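# Nest the open wooden boxes upright, largest on table

## Task

Stack every open wooden box inside the next larger one so that each rests flat with its opening facing up; boxes may begin tipped on a side or upside down. The largest box must finish upright on the table. The stack must stay in place without the robot supporting it. Finish by releasing everything and moving the grippers away.

## Robot and tools

Robot: two arms, left_arm and right_arm, mounted on opposite sides of a table. left_arm's base is on the +y side. The names are just labels and do not correspond to the left or right of any image. Each arm ends in a parallel two-finger gripper. The fingers point along the gripper's own +x axis and close along its y axis. The reported hand position is the point between the finger pads, about 3 to 4 cm behind the tips. Knocking anything off the table counts as failure.

Scene frame: the origin is at the table centre, +z is up, and the table surface is at z = +0.020 m. Each result's state line lists, per arm, end_effector_position in metres, end_effector_quat_wxyz, and linear and angular velocities (m/s, rad/s). At long reach the printed position can drift from the true one.

The 14-number row is used by both motion tools. It is a single list covering both arms: dx, dy, dz, rx, ry, rz, opening for left_arm, then the same seven for right_arm. Every value lies in [-1, 1]. The first six numbers of each arm are an offset, not a pose. They are expressed in that gripper's own axes and measured from the gripper's pose in the most recent result that showed it. Before any result in the scene has shown it, or for later calls within the same reply, they are measured from wherever the gripper is when the action begins. A value of 1.0 means 0.6 m of translation or 180 degrees of rotation. rx, ry, rz form one rotation vector. Opening is absolute, not an offset: +1 is fully open (0.088 m), and empty fingers meet near -0.80; anything lower closes no further. A full close takes about 0.5 s or more. An all-zero offset drives the arm back to its reference pose, so it does not hold the arm still. To keep an arm in place, send whatever offset returns it to its wanted pose in the first call of a reply, send zeros in later calls, and always give it the opening it should keep.

execute_actions takes actions, a list with zero or one entry, and an optional pictures flag. An empty list only reads the state. An entry containing rows (1 to 15 rows) plus steps (up to 15, default 15) runs one row per 1/30 s control step. Each row is measured from the same reference pose, not from the previous row, and the last row repeats if steps outnumber rows. An entry with only steps (up to 300) is a wait, counted from the last result. A refused call sends nothing.

move takes target (one 14-number row, as above) and an optional speed in m/s, from 0.002 to 0.5, default 0.25. Turning speed is capped at twice that value in rad/s. Each gripper follows a straight line to its target. The arms arrive together, each move lasts 0.5 to 10 s, and a longer path is cut off at 10 s. Openings are sent at the start. Paths do not avoid obstacles or the other arm. Grippers lag, wander, and can overshoot speed near full arm extension. A faster move, or a target set deeper past a contact, means a harder hit or push. The result adds a move: line giving the ending (done, off_target, moving, held, fault) and any limits (paced = the sent pose was clipped; held = a check blocked some steps, after which the arm may lurch). It also gives each gripper's distance from its target. If the line names only one arm, the other finished normally.

wait takes seconds (0 to 10) and lets the simulation run with no new command. zoom_image takes camera (cam_head_left, cam_head_right, cam_high, cam_low, cam_left_wrist, cam_right_wrist; all 504x504) and region [x0, y0, x1, y1] in pixels from the top-left, at most 504 by 504. finished_scene takes scene, the number of the current scene; it ends that scene for good and reports whether the goal was met.

Control behaviour: every step, the commanded pose is clipped to within 70 mm and 16 degrees of the measured pose. Damped inverse kinematics then follows it, favouring position over orientation. After an action, an arm only reaches its last clipped pose, so large moves need several actions. Joint friction can leave the gripper short or tilted, and tiny moves may not happen at all; check each result and correct as needed. The simulation keeps running while the agent is composing a reply. A Hand target line shows what each arm is currently driving toward. A pose unreachable line, or HELD on a step, means the clearance check altered or blocked that arm's command.

Gripping: grip_measured uses the same scale as the commanded opening, with up to about 1 mm per-arm bias. When squeezing something rigid it reads up to 0.061 narrower than the pads really are. To hold an object, command about 0.07 below grip_measured; a smaller margin gives a lighter grip. Parts under about 3 mm wide are gripped weakly. Pad force is capped around 34 to 49 N, with a brief spike on first contact. Loose or held objects may occasionally be tugged or pushed by disturbances.

Avoid: arms colliding or pressing on each other; hard pushes, slams and drops; and overloading joints. Load limits in N m: waist 17.8, shoulder 22, elbow 22, wrist pitch 5.8, wrist yaw 5.78, wrist roll 5.42; carried weight counts toward these. Reaching a limit freezes that arm for 10 s. Holding loads heats motors. MOTOR HOT appears from 50 °C, and at 95 °C an OVER-TEMPERATURE FAULT holds the arm; if it does not cool, the arm and gripper go limp. Joint ranges in rad: waist ±3.054, shoulder 0 to 3.142, elbow 0 to 2.356, wrist pitch ±1.571, wrist yaw ±1.571, wrist roll ±3.142. Smooth, low-effort motion is preferred.

Each tool is called after ">>>" as name(argument=value, ...), one argument or row to a line, values as JSON.

## Session

>>> execute_actions(
  actions=[],
)

Scene clock: 0.00 s of 4500.00 s.
left_arm: end_effector_position=(-0.1144, +0.0966, +0.2356) grip_measured=+0.827 end_effector_quat_wxyz=(+0.536, +0.216, +0.724, -0.376) end_effector_velocity=(+0.004, +0.003, -0.000) end_effector_angular_velocity=(+0.020, -0.011, +0.018) | right_arm: end_effector_position=(+0.0718, -0.1329, +0.2030) grip_measured=+0.841 end_effector_quat_wxyz=(+0.613, -0.221, -0.023, +0.758) end_effector_velocity=(-0.001, -0.002, -0.003) end_effector_angular_velocity=(-0.014, +0.010, +0.005)
Joint positions: left_arm=[-0.772  2.192  1.456 -0.977 -0.082 -1.088  0.079] | right_arm=[-0.299  1.752  0.464  0.881 -0.832 -0.564  0.08 ]
Joint velocities: left_arm=[ 0.002 -0.002  0.002 -0.022 -0.007 -0.022 -0.   ] | right_arm=[-0.002 -0.002 -0.002 -0.022 -0.007 -0.007 -0.   ]
Heat: left arm: hottest waist 26 °C (+0.0 °C/min); right arm: hottest waist 27 °C (+0.0 °C/min).
Hand target (left_arm): -0.114, +0.097, +0.236; +0.536, +0.216, +0.724, -0.376
Hand target (right_arm): +0.072, -0.133, +0.203; +0.613, -0.221, -0.023, +0.758

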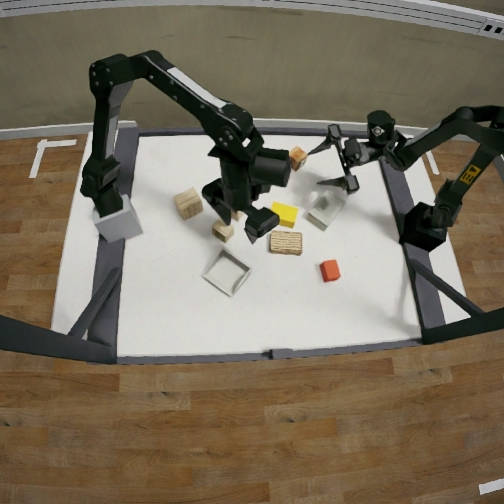

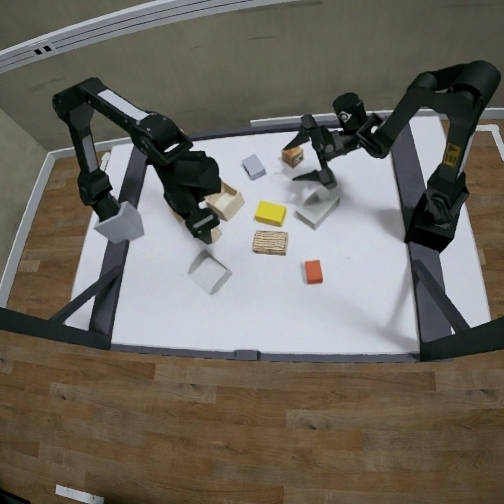

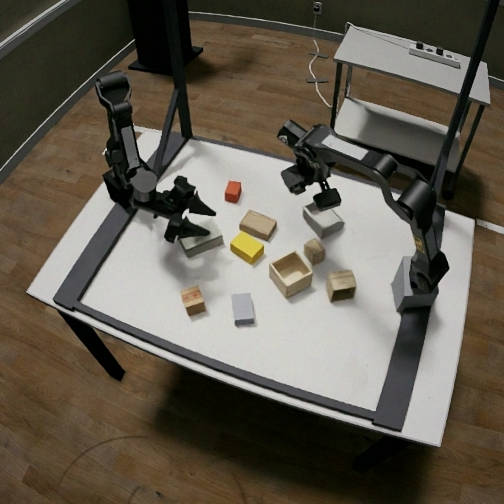

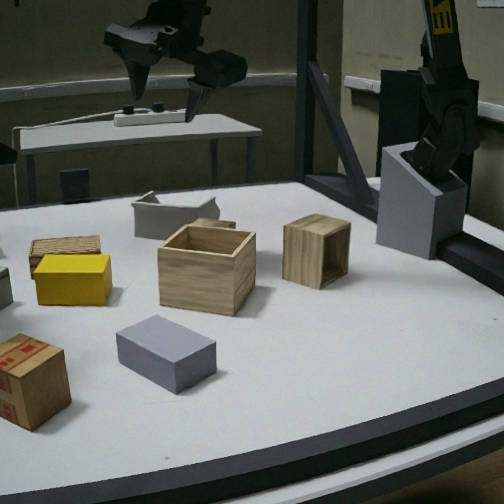

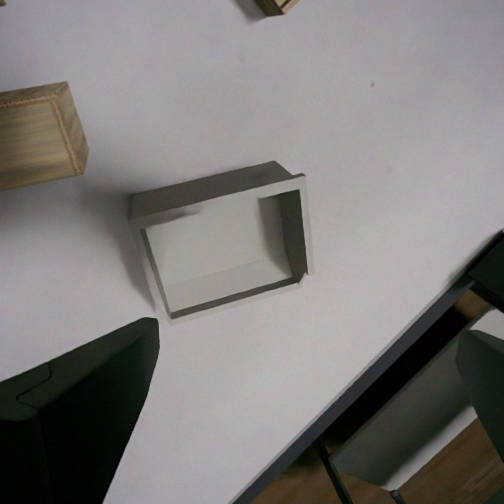

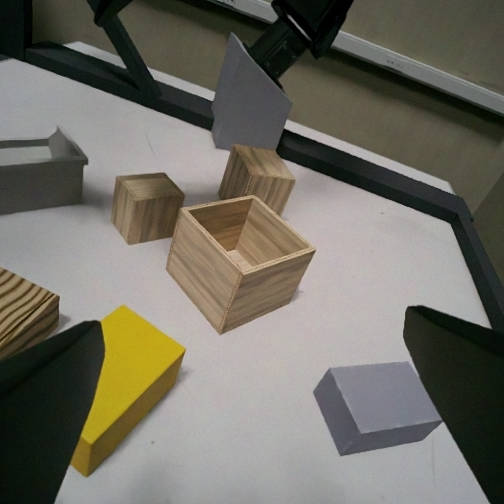

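>>> zoom_image(
  camera="cam_high",
  region=[160, 170, 400, 340],
)

>>> zoom_image(
  camera="cam_head_left",
  region=[150, 130, 370, 310],
)

Region (160, 170, 400, 340) of cam_high's 504x504 image, scaled by 2.100, with more detail than that image has; it fills the top 357 rows of this view, and the rest is white.

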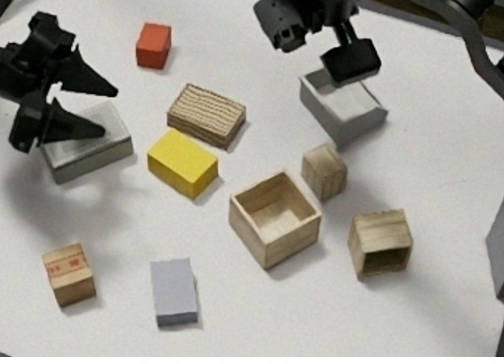

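Region (150, 130, 370, 310) of cam_head_left's 504x504 image, scaled by 2.291, with more detail than that image has; it fills the top 412 rows of this view, and the rest is white.

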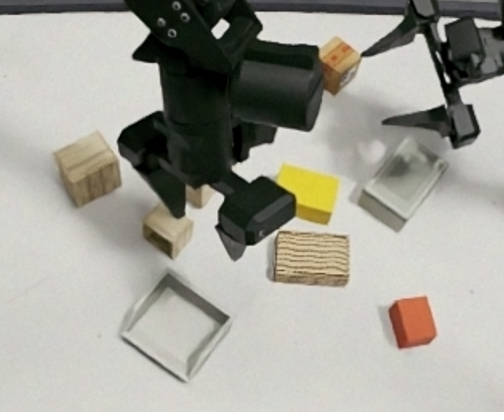

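>>> move(
  target=[-0.197,0.245,0,0.218,-0.009,0.114,1,-0.2,0,0,0,0,0,1],
)

Scene clock: 13.03 s of 4500.00 s.
left_arm: end_effector_position=(+0.0276, +0.1973, +0.2997) grip_measured=+0.987 end_effector_quat_wxyz=(+0.498, +0.498, +0.502, -0.501) end_effector_velocity=(+0.000, +0.005, +0.000) end_effector_angular_velocity=(+0.021, -0.001, -0.018) | right_arm: end_effector_position=(+0.0879, -0.2467, +0.2369) grip_measured=+1.000 end_effector_quat_wxyz=(+0.614, -0.215, -0.015, +0.759) end_effector_velocity=(-0.001, -0.002, +0.001) end_effector_angular_velocity=(+0.002, -0.012, +0.008)
Joint positions: left_arm=[-0.714  1.805  1.391 -1.505 -0.37  -0.39   0.087] | right_arm=[-0.753  1.353  0.411  0.083 -1.211 -1.063  0.088]
Joint velocities: left_arm=[-0.002 -0.002 -0.002 -0.022  0.007  0.007 -0.   ] | right_arm=[-0.007 -0.007  0.007 -0.037 -0.007 -0.037  0.   ]
Heat: left arm: hottest shoulder 28 °C (+9.2 °C/min); right arm: hottest waist 27 °C (+0.0 °C/min).
Hand target (left_arm): +0.030, +0.200, +0.299; +0.498, +0.501, +0.500, -0.500
Hand target (right_arm): +0.089, -0.246, +0.241; +0.614, -0.219, -0.024, +0.758
Off the commanded pose (left_arm): 0.003 m, 0 deg.
Off the commanded pose (right_arm): 0.004 m, 1 deg.
After step 90, 8.03 s passed at rest.
move: done

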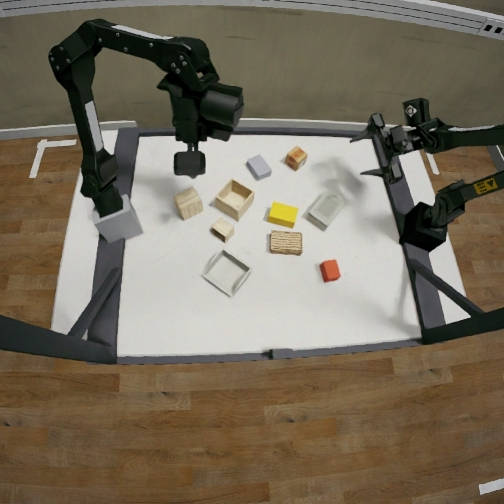

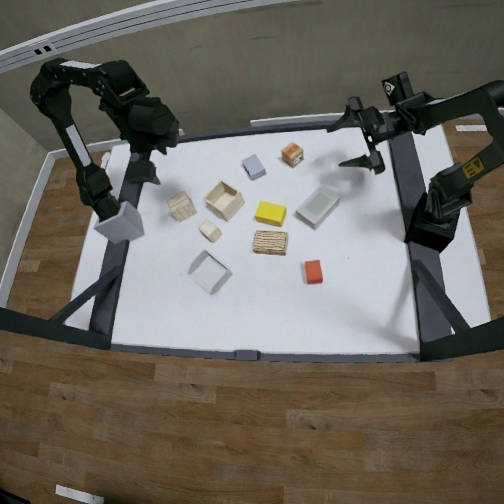

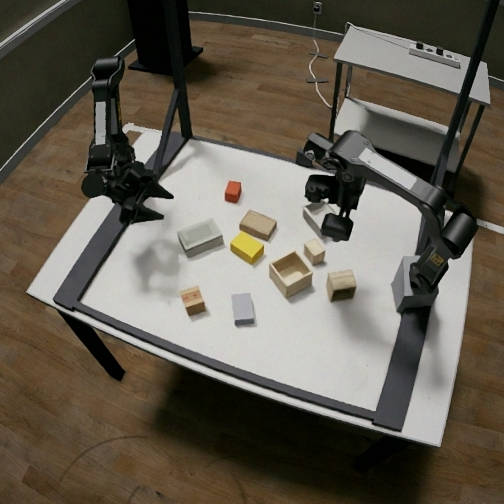

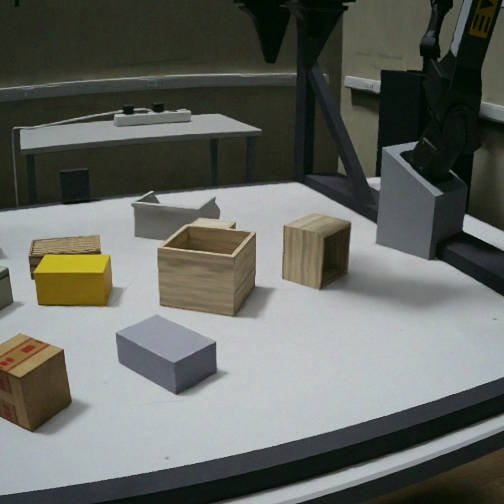

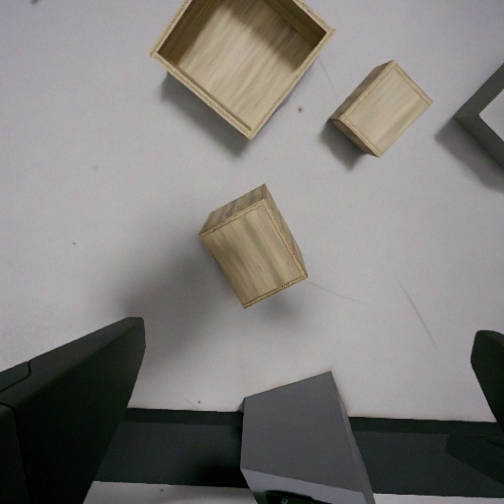

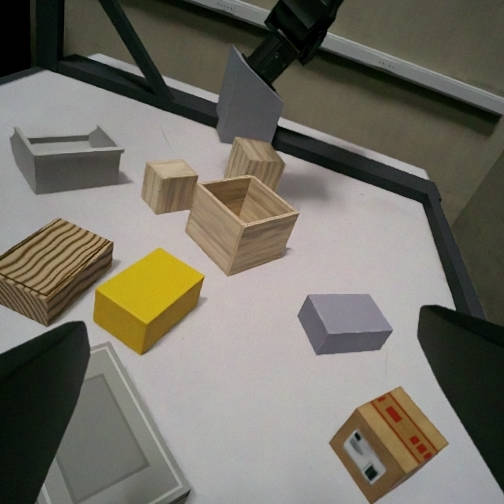

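>>> move(
  target=[0.3,0.177,-0.103,0.294,-0.349,-0.206,-0.19,0,0,0,0,0,0,1],
)

Scene clock: 33.47 s of 4500.00 s.
left_arm: end_effector_position=(+0.1254, +0.2602, +0.1197) grip_measured=-0.187 end_effector_quat_wxyz=(+0.247, +0.160, +0.046, -0.955) end_effector_velocity=(-0.001, +0.000, +0.003) end_effector_angular_velocity=(-0.005, +0.015, -0.006) | right_arm: end_effector_position=(+0.0879, -0.2468, +0.2370) grip_measured=+1.000 end_effector_quat_wxyz=(+0.614, -0.215, -0.015, +0.759) end_effector_velocity=(-0.002, -0.001, +0.001) end_effector_angular_velocity=(+0.007, -0.016, +0.009)
Joint positions: left_arm=[ 0.685  1.834  0.878 -1.041  0.617  2.307  0.03 ] | right_arm=[-0.754  1.353  0.411  0.081 -1.211 -1.065  0.088]
Joint velocities: left_arm=[-0.002  0.002  0.007 -0.022  0.007  0.007 -0.   ] | right_arm=[-0.002 -0.007 -0.002 -0.007 -0.007 -0.022  0.   ]
Heat: left arm: hottest shoulder 28 °C (+3.6 °C/min); right arm: hottest elbow 29 °C (+3.6 °C/min).
Hand target (left_arm): +0.125, +0.260, +0.118; -0.246, -0.155, -0.046, +0.956
Hand target (right_arm): +0.088, -0.247, +0.237; +0.614, -0.215, -0.015, +0.759
Off the commanded pose (left_arm): 0.007 m, 1 deg.
Off the commanded pose (right_arm): 0.000 m, 0 deg.
After step 90, 13.83 s passed at rest.
move: done

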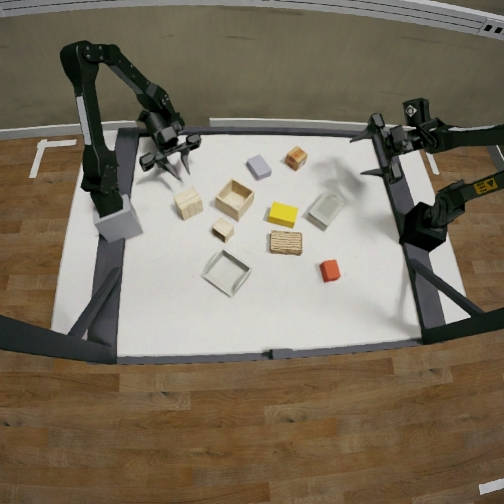

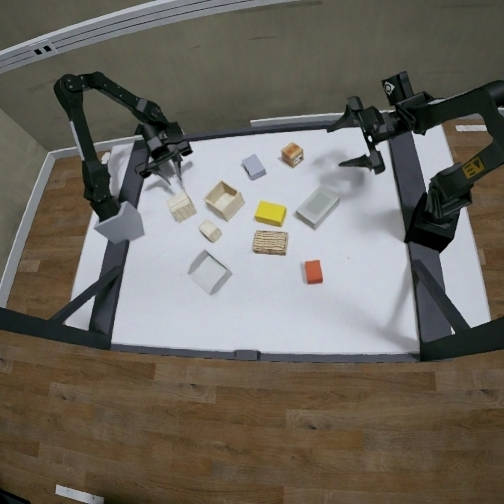

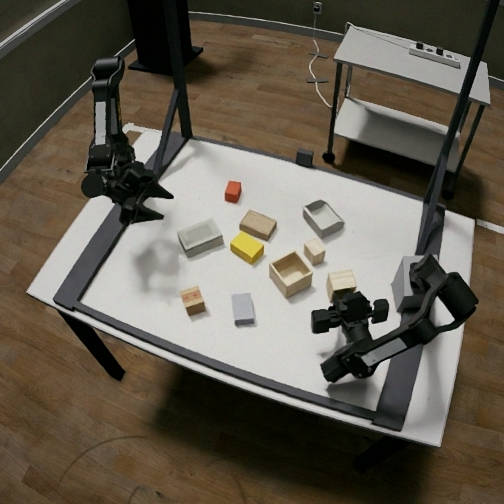

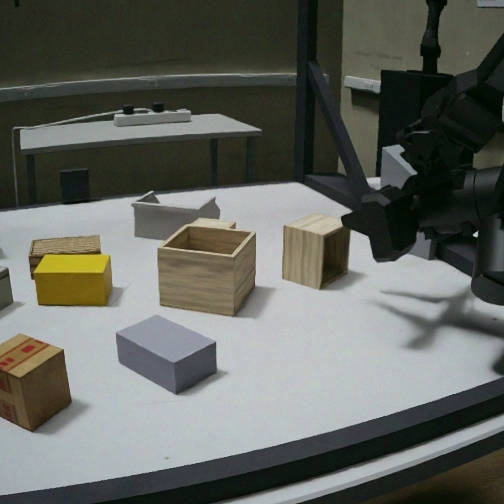

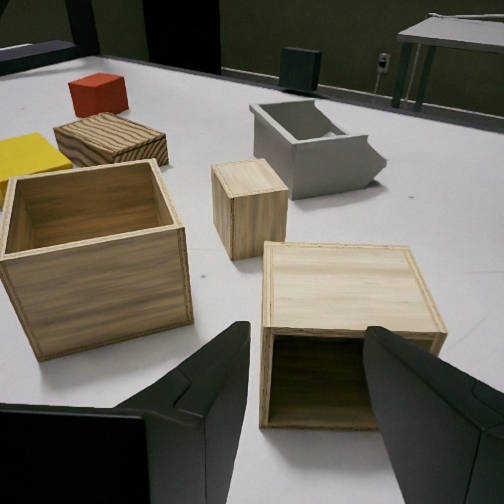

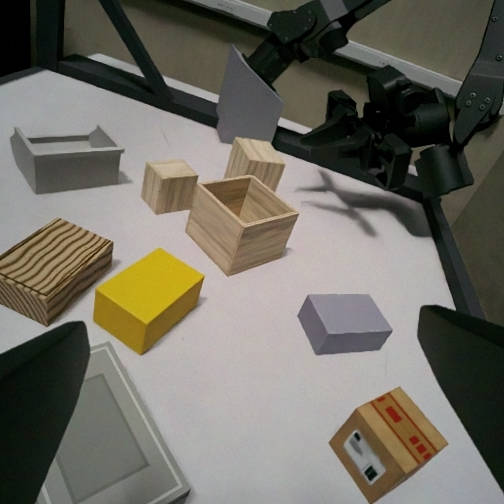

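>>> move(
  target=[0.047,0.015,-0.04,0,0.085,0,-0.25,0,0,0,0,0,0,1],
  speed=0.1,
)

>>> move(
  target=[0.067,0,0,0,0,0,-0.25,0,0,0,0,0,0,1],
  speed=0.05,
)

Scene clock: 39.83 s of 4500.00 s.
left_arm: end_effector_position=(+0.1131, +0.2433, +0.0861) grip_measured=-0.247 end_effector_quat_wxyz=(+0.236, +0.282, +0.079, -0.926) end_effector_velocity=(+0.000, +0.001, -0.002) end_effector_angular_velocity=(+0.024, -0.012, +0.000) | right_arm: end_effector_position=(+0.0879, -0.2468, +0.2370) grip_measured=+1.000 end_effector_quat_wxyz=(+0.614, -0.215, -0.015, +0.759) end_effector_velocity=(+0.001, -0.000, -0.000) end_effector_angular_velocity=(-0.003, -0.002, -0.009)
Joint positions: left_arm=[ 0.548  1.795  0.767 -0.722  0.44   2.066  0.027] | right_arm=[-0.754  1.353  0.411  0.081 -1.211 -1.065  0.088]
Joint velocities: left_arm=[-0.007 -0.002 -0.002  0.007 -0.022 -0.022  0.   ] | right_arm=[-0.002 -0.002 -0.002  0.007  0.007  0.007  0.   ]
Heat: left arm: hottest shoulder 29 °C (+4.5 °C/min); right arm: hottest elbow 29 °C (+3.0 °C/min).
Hand target (left_arm): +0.114, +0.244, +0.087; -0.238, -0.287, -0.079, +0.925
Hand target (right_arm): +0.088, -0.247, +0.237; +0.614, -0.215, -0.015, +0.759
Off the commanded pose (left_arm): 0.002 m, 0 deg.
Off the commanded pose (right_arm): 0.000 m, 0 deg.
After step 90, 1.73 s passed at rest.
move: done

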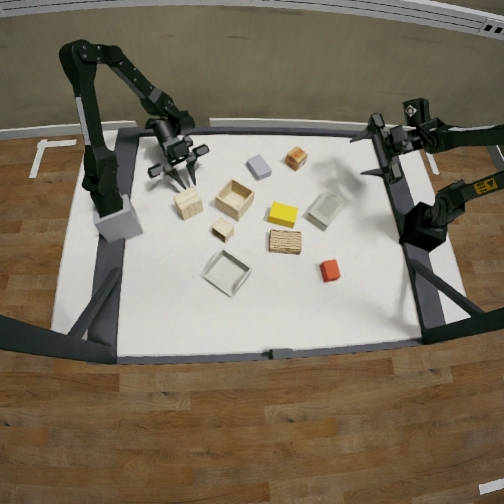

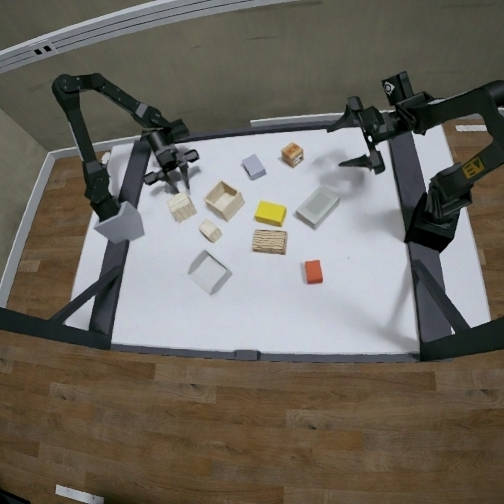

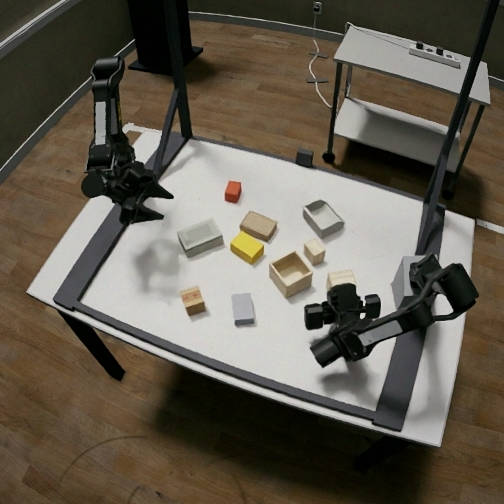

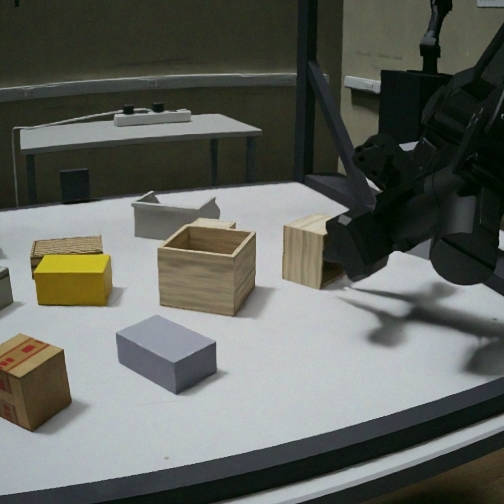

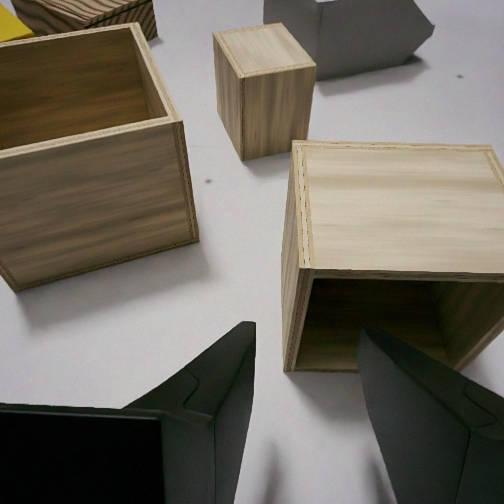

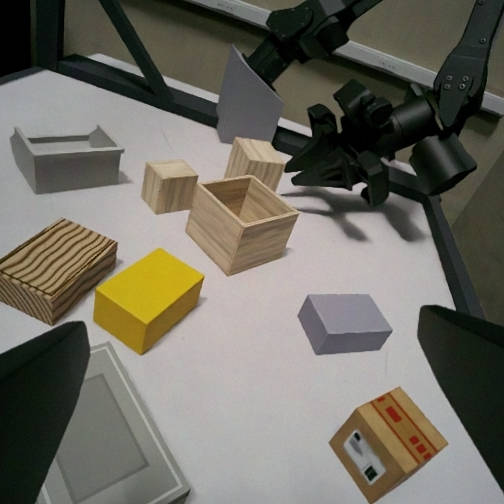

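Scene clock: 40.93 s of 4500.00 s.
left_arm: end_effector_position=(+0.0887, +0.2266, +0.0649) grip_measured=-0.247 end_effector_quat_wxyz=(+0.240, +0.289, +0.075, -0.924) end_effector_velocity=(+0.001, -0.001, -0.001) end_effector_angular_velocity=(+0.005, -0.008, +0.003) | right_arm: end_effector_position=(+0.0879, -0.2468, +0.2370) grip_measured=+1.000 end_effector_quat_wxyz=(+0.614, -0.215, -0.015, +0.759) end_effector_velocity=(-0.004, -0.001, +0.000) end_effector_angular_velocity=(+0.008, +0.025, +0.010)
Joint positions: left_arm=[ 0.479  1.881  0.699 -0.518  0.446  1.992  0.027] | right_arm=[-0.754  1.353  0.411  0.081 -1.211 -1.065  0.088]
Joint velocities: left_arm=[-0.002  0.002  0.002  0.007 -0.007 -0.007 -0.   ] | right_arm=[-0.002 -0.002 -0.007 -0.007 -0.022  0.007  0.   ]
Heat: left arm: hottest shoulder 29 °C (+4.4 °C/min); right arm: hottest elbow 29 °C (+2.9 °C/min).
Hand target (left_arm): +0.084, +0.227, +0.064; -0.236, -0.283, -0.079, +0.926
Hand target (right_arm): +0.088, -0.247, +0.237; +0.614, -0.215, -0.015, +0.759
Off the commanded pose (left_arm): 0.005 m, 1 deg.
Off the commanded pose (right_arm): 0.000 m, 0 deg.
move: done

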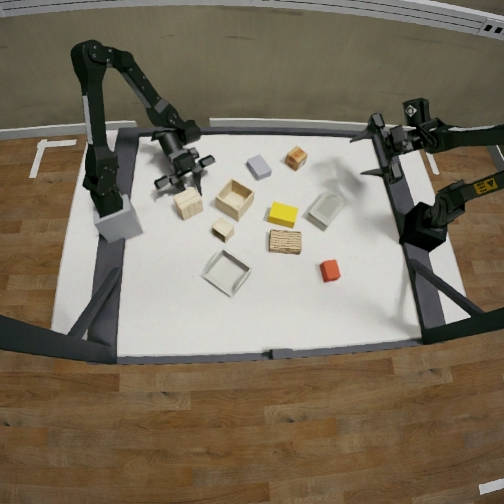

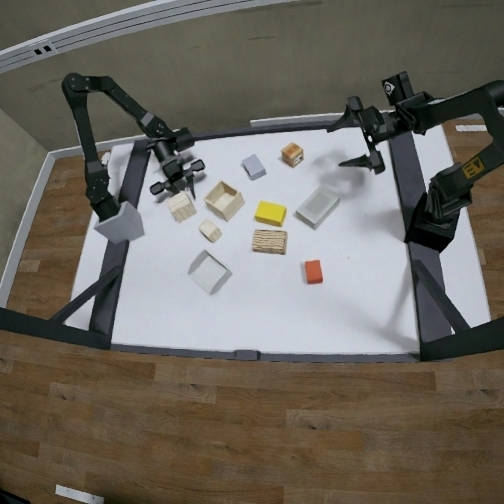

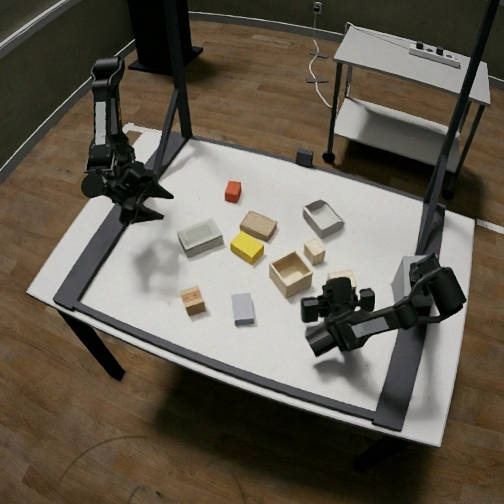

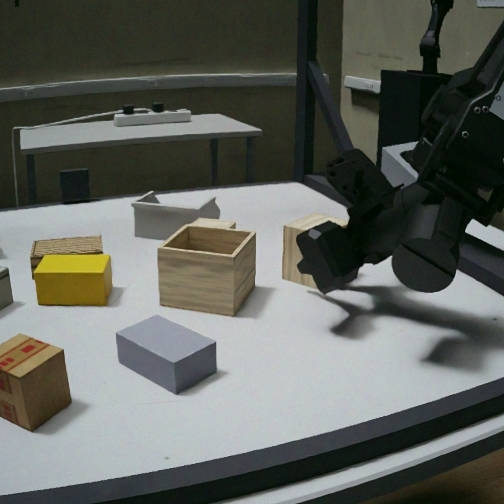

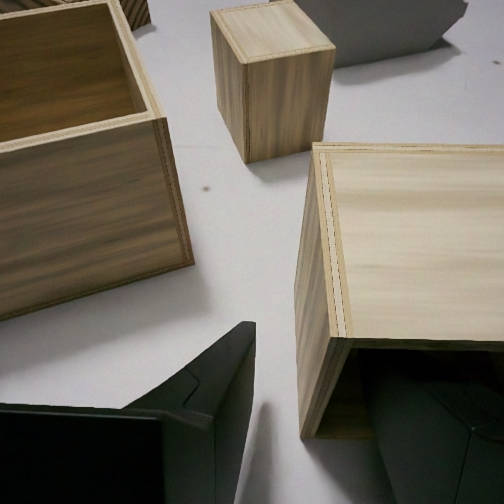

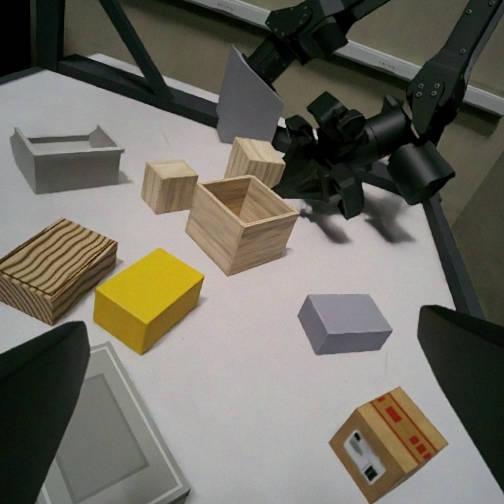

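>>> move(
  target=[0.01,-0.006,0.004,0,0,0,-0.25,0,0,0,0,0,0,1],
  speed=0.03,
)

>>> move(
  target=[0,0,0,0,0,0,-0.85,0,0,0,0,0,0,1],
)

>>> move(
  target=[-0.1,0,0.145,0,0,0,-0.85,0,0,0,0,0,0,1],
  speed=0.12,
)

Scene clock: 44.00 s of 4500.00 s.
left_arm: end_effector_position=(+0.0837, +0.2262, +0.0636) grip_measured=-0.247 end_effector_quat_wxyz=(+0.241, +0.291, +0.072, -0.923) end_effector_velocity=(-0.000, -0.002, +0.001) end_effector_angular_velocity=(-0.005, +0.002, +0.008) | right_arm: end_effector_position=(+0.0879, -0.2468, +0.2370) grip_measured=+1.000 end_effector_quat_wxyz=(+0.614, -0.215, -0.015, +0.759) end_effector_velocity=(+0.001, -0.001, +0.001) end_effector_angular_velocity=(+0.012, -0.025, +0.005)
Joint positions: left_arm=[ 0.468  1.882  0.677 -0.486  0.446  1.983  0.027] | right_arm=[-0.754  1.353  0.411  0.081 -1.211 -1.065  0.088]
Joint velocities: left_arm=[-0.002 -0.002 -0.002  0.007  0.007 -0.007 -0.   ] | right_arm=[-0.007 -0.002 -0.002  0.007 -0.007 -0.022  0.   ]
Heat: left arm: hottest shoulder 29 °C (+4.1 °C/min); right arm: hottest elbow 29 °C (+2.7 °C/min).
Hand target (left_arm): +0.081, +0.227, +0.063; -0.240, -0.289, -0.075, +0.924
Hand target (right_arm): +0.088, -0.247, +0.237; +0.614, -0.215, -0.015, +0.759
Off the commanded pose (left_arm): 0.002 m, 0 deg.
Off the commanded pose (right_arm): 0.000 m, 0 deg.
move: done

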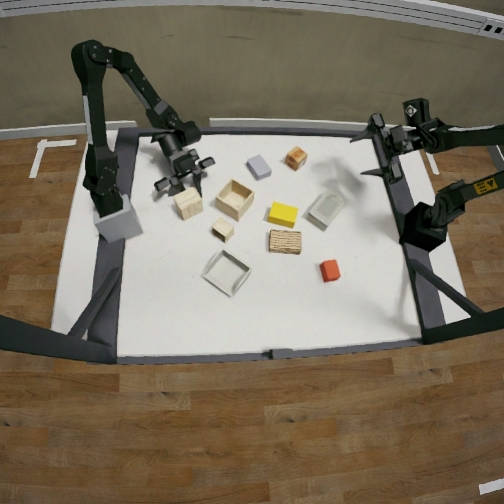

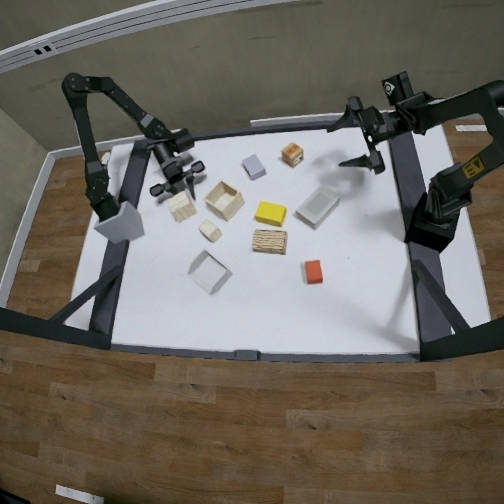

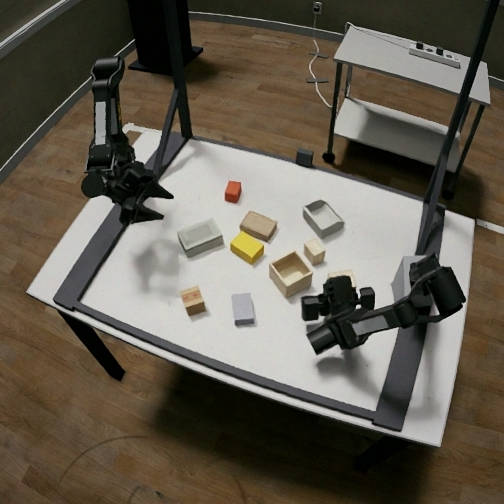

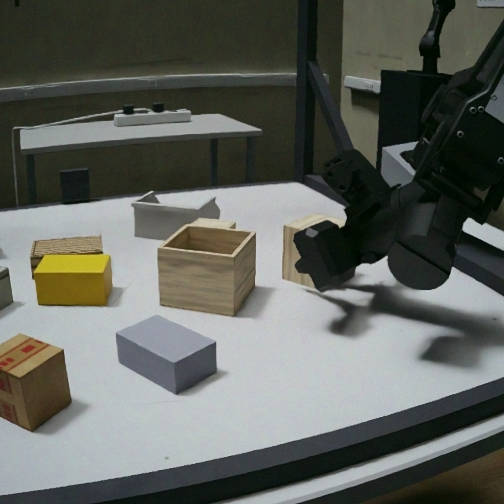

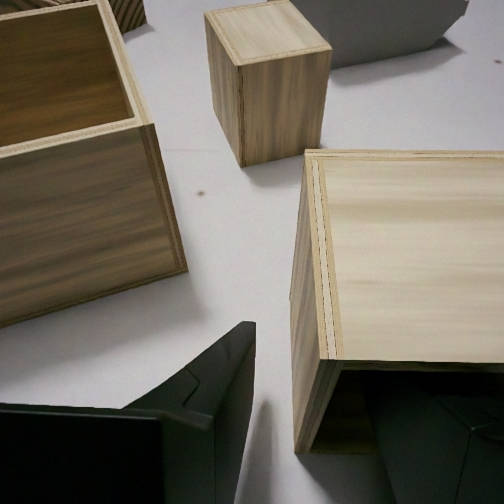

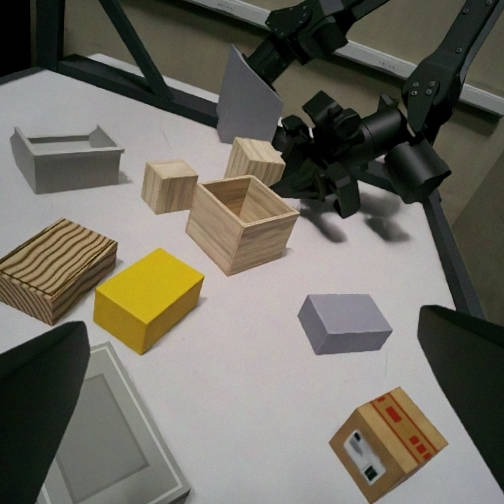

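Scene clock: 44.50 s of 4500.00 s.
left_arm: end_effector_position=(+0.0836, +0.2263, +0.0637) grip_measured=-0.773 end_effector_quat_wxyz=(+0.240, +0.291, +0.072, -0.923) end_effector_velocity=(-0.001, +0.002, +0.000) end_effector_angular_velocity=(+0.013, +0.003, -0.003) | right_arm: end_effector_position=(+0.0879, -0.2468, +0.2370) grip_measured=+1.000 end_effector_quat_wxyz=(+0.614, -0.215, -0.015, +0.759) end_effector_velocity=(-0.000, -0.000, +0.001) end_effector_angular_velocity=(+0.005, -0.002, +0.005)
Joint positions: left_arm=[ 0.468  1.882  0.677 -0.487  0.446  1.983  0.001] | right_arm=[-0.754  1.353  0.411  0.081 -1.211 -1.065  0.088]
Joint velocities: left_arm=[-0.002 -0.002 -0.002 -0.007 -0.007 -0.007 -0.   ] | right_arm=[-0.002 -0.002  0.002 -0.007 -0.007 -0.007  0.   ]
Heat: left arm: hottest shoulder 29 °C (+4.0 °C/min); right arm: hottest elbow 29 °C (+2.7 °C/min).
Hand target (left_arm): +0.084, +0.226, +0.064; -0.241, -0.291, -0.072, +0.923
Hand target (right_arm): +0.088, -0.247, +0.237; +0.614, -0.215, -0.015, +0.759
Off the commanded pose (left_arm): 0.000 m, 0 deg.
Off the commanded pose (right_arm): 0.000 m, 0 deg.
move: done

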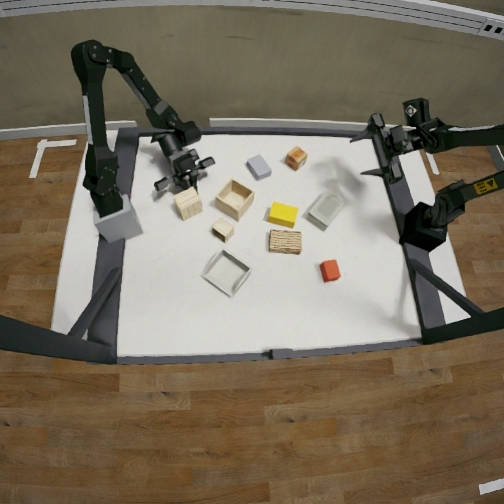

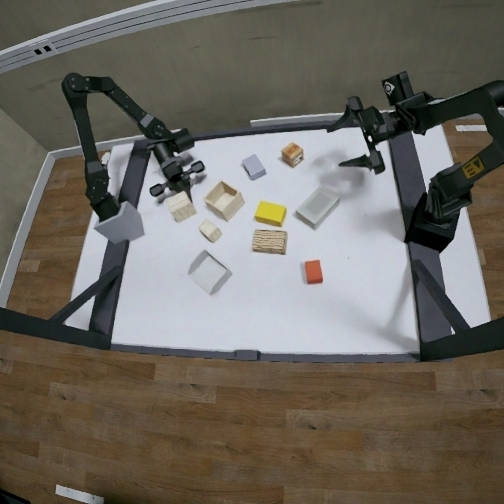

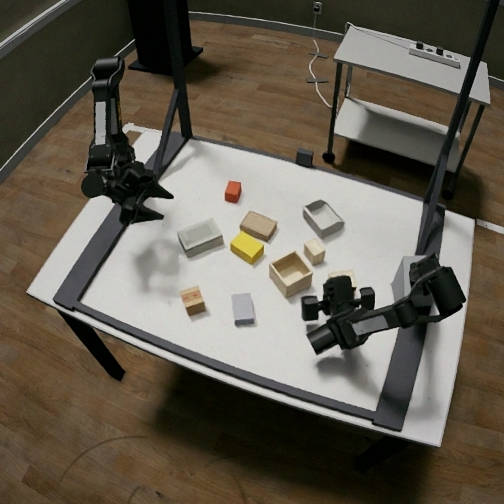

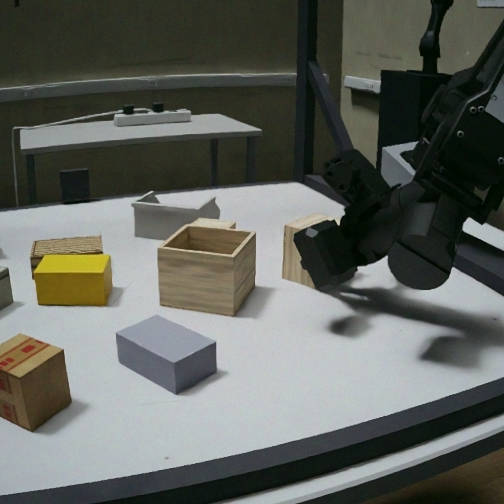

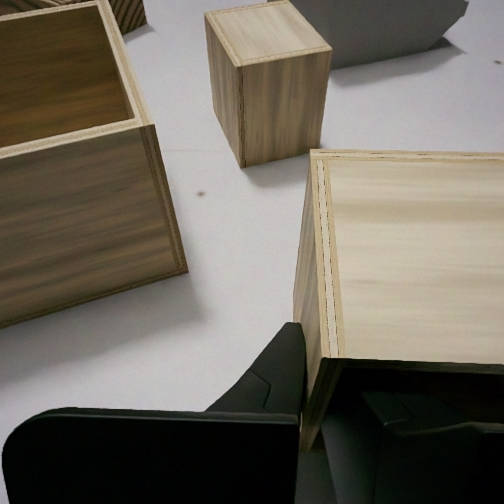

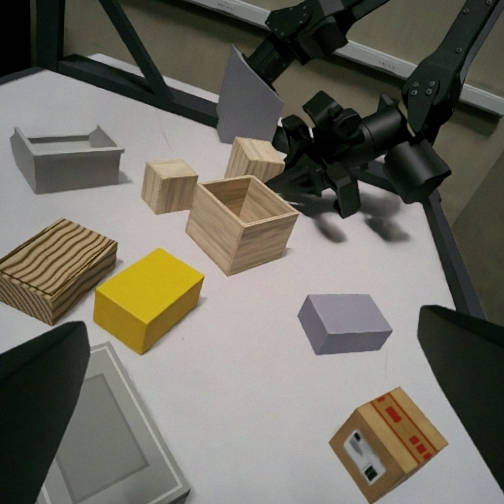

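Scene clock: 45.77 s of 4500.00 s.
left_arm: end_effector_position=(+0.0813, +0.2288, +0.1645) grip_measured=-0.773 end_effector_quat_wxyz=(+0.236, +0.293, +0.076, -0.924) end_effector_velocity=(-0.001, -0.002, +0.004) end_effector_angular_velocity=(-0.017, +0.013, +0.011) | right_arm: end_effector_position=(+0.0879, -0.2468, +0.2370) grip_measured=+1.000 end_effector_quat_wxyz=(+0.614, -0.215, -0.015, +0.759) end_effector_velocity=(-0.002, -0.001, +0.002) end_effector_angular_velocity=(+0.013, +0.007, +0.010)
Joint positions: left_arm=[ 0.261  1.508  0.722 -0.815  0.452  1.755  0.001] | right_arm=[-0.754  1.353  0.411  0.081 -1.211 -1.065  0.088]
Joint velocities: left_arm=[-0.002 -0.007 -0.002  0.007  0.022 -0.007 -0.   ] | right_arm=[-0.007 -0.002 -0.002 -0.007 -0.022 -0.007  0.   ]
Heat: left arm: hottest shoulder 29 °C (+3.9 °C/min); right arm: hottest elbow 29 °C (+2.6 °C/min).
Hand target (left_arm): +0.083, +0.227, +0.168; -0.241, -0.293, -0.073, +0.923
Hand target (right_arm): +0.088, -0.247, +0.237; +0.614, -0.215, -0.015, +0.759
Off the commanded pose (left_arm): 0.006 m, 1 deg.
Off the commanded pose (right_arm): 0.000 m, 0 deg.
move: done

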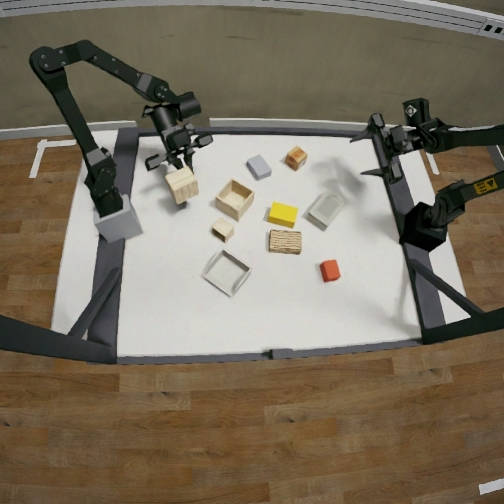

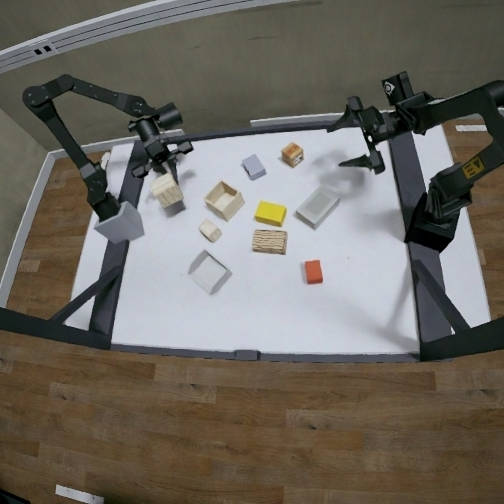

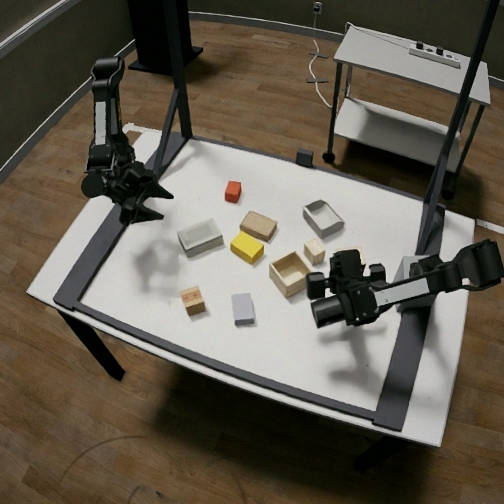

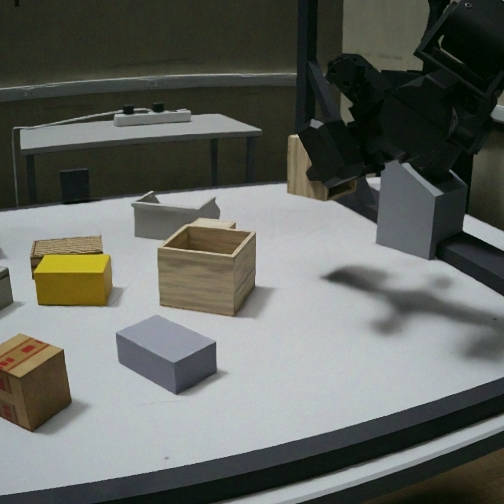

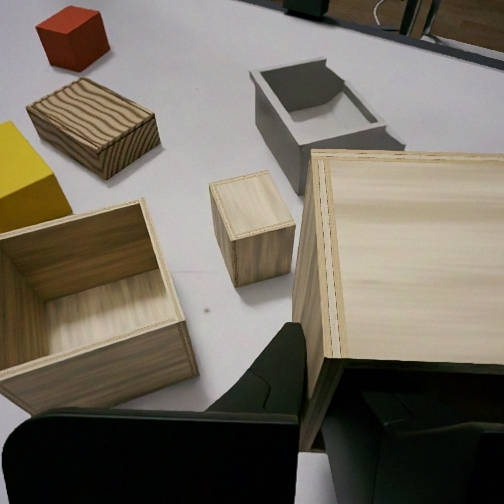

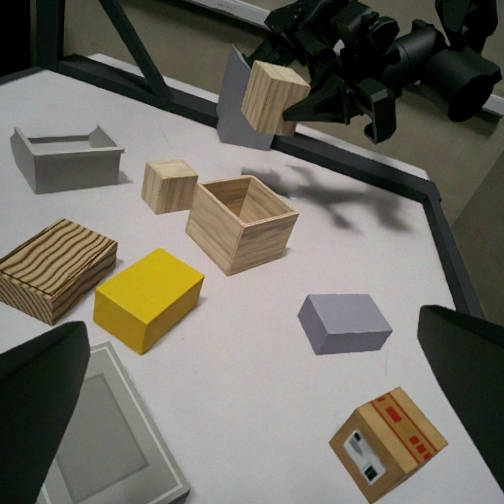

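>>> move(
  target=[0.155,0.159,0.129,0.407,0.435,-0.07,-0.85,0,0,0,0,0,0,1],
  speed=0.25,
)

Scene clock: 55.70 s of 4500.00 s.
left_arm: end_effector_position=(+0.0277, +0.0888, +0.1760) grip_measured=-0.772 end_effector_quat_wxyz=(-0.154, +0.839, -0.291, -0.433) end_effector_velocity=(+0.002, -0.002, +0.002) end_effector_angular_velocity=(-0.014, -0.000, +0.015) | right_arm: end_effector_position=(+0.0879, -0.2468, +0.2370) grip_measured=+1.000 end_effector_quat_wxyz=(+0.614, -0.215, -0.015, +0.759) end_effector_velocity=(-0.003, -0.002, +0.000) end_effector_angular_velocity=(+0.013, -0.002, +0.014)
Joint positions: left_arm=[-0.667  2.102  1.045 -0.523 -0.958  2.113  0.001] | right_arm=[-0.754  1.353  0.411  0.081 -1.211 -1.065  0.088]
Joint velocities: left_arm=[ 0.002 -0.002  0.002  0.007 -0.007 -0.007 -0.   ] | right_arm=[-0.007 -0.002 -0.007 -0.007 -0.022 -0.022  0.   ]
Heat: left arm: hottest shoulder 29 °C (+3.2 °C/min); right arm: hottest elbow 29 °C (+2.2 °C/min).
Hand target (left_arm): +0.026, +0.086, +0.175; -0.157, +0.840, -0.293, -0.429
Hand target (right_arm): +0.088, -0.247, +0.237; +0.614, -0.215, -0.015, +0.759
Off the commanded pose (left_arm): 0.007 m, 1 deg.
Off the commanded pose (right_arm): 0.000 m, 0 deg.
After step 90, 2.73 s passed at rest.
move: done

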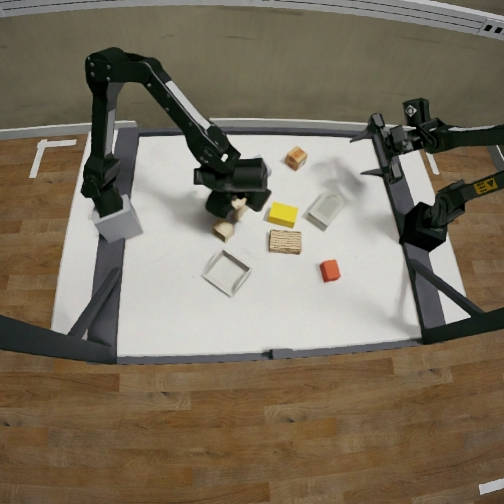

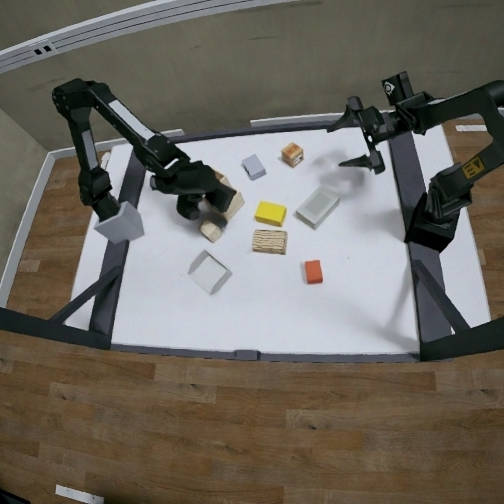

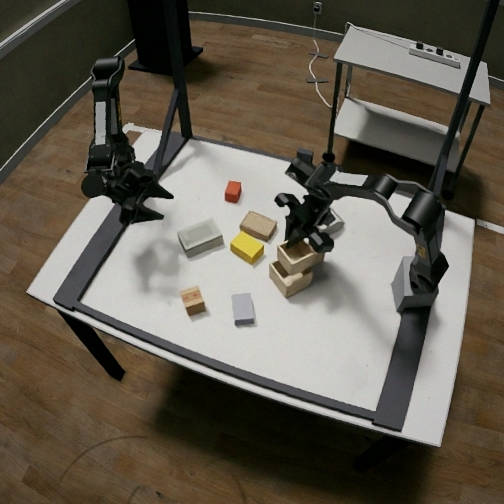

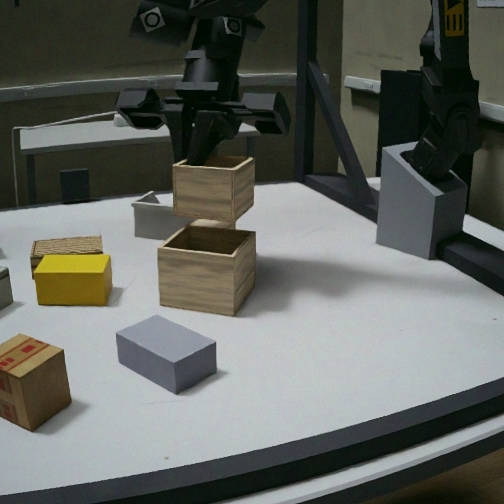

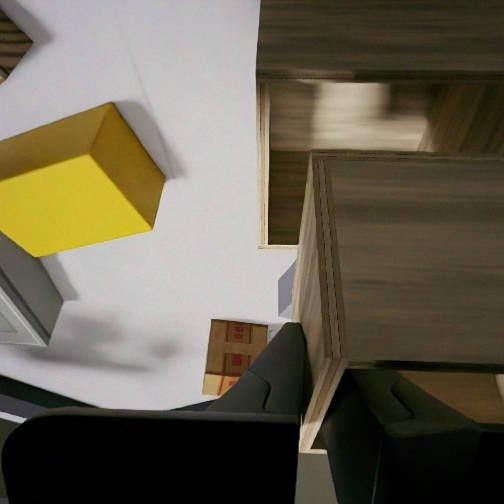

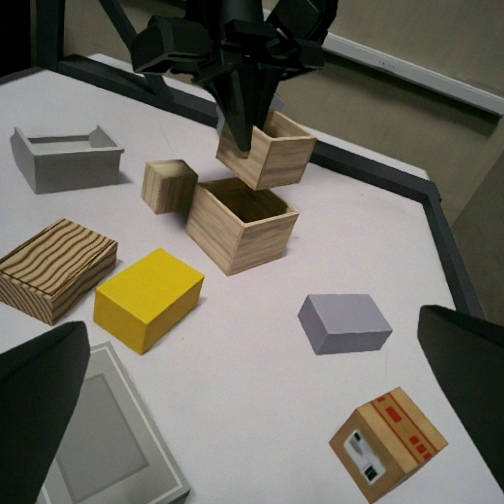

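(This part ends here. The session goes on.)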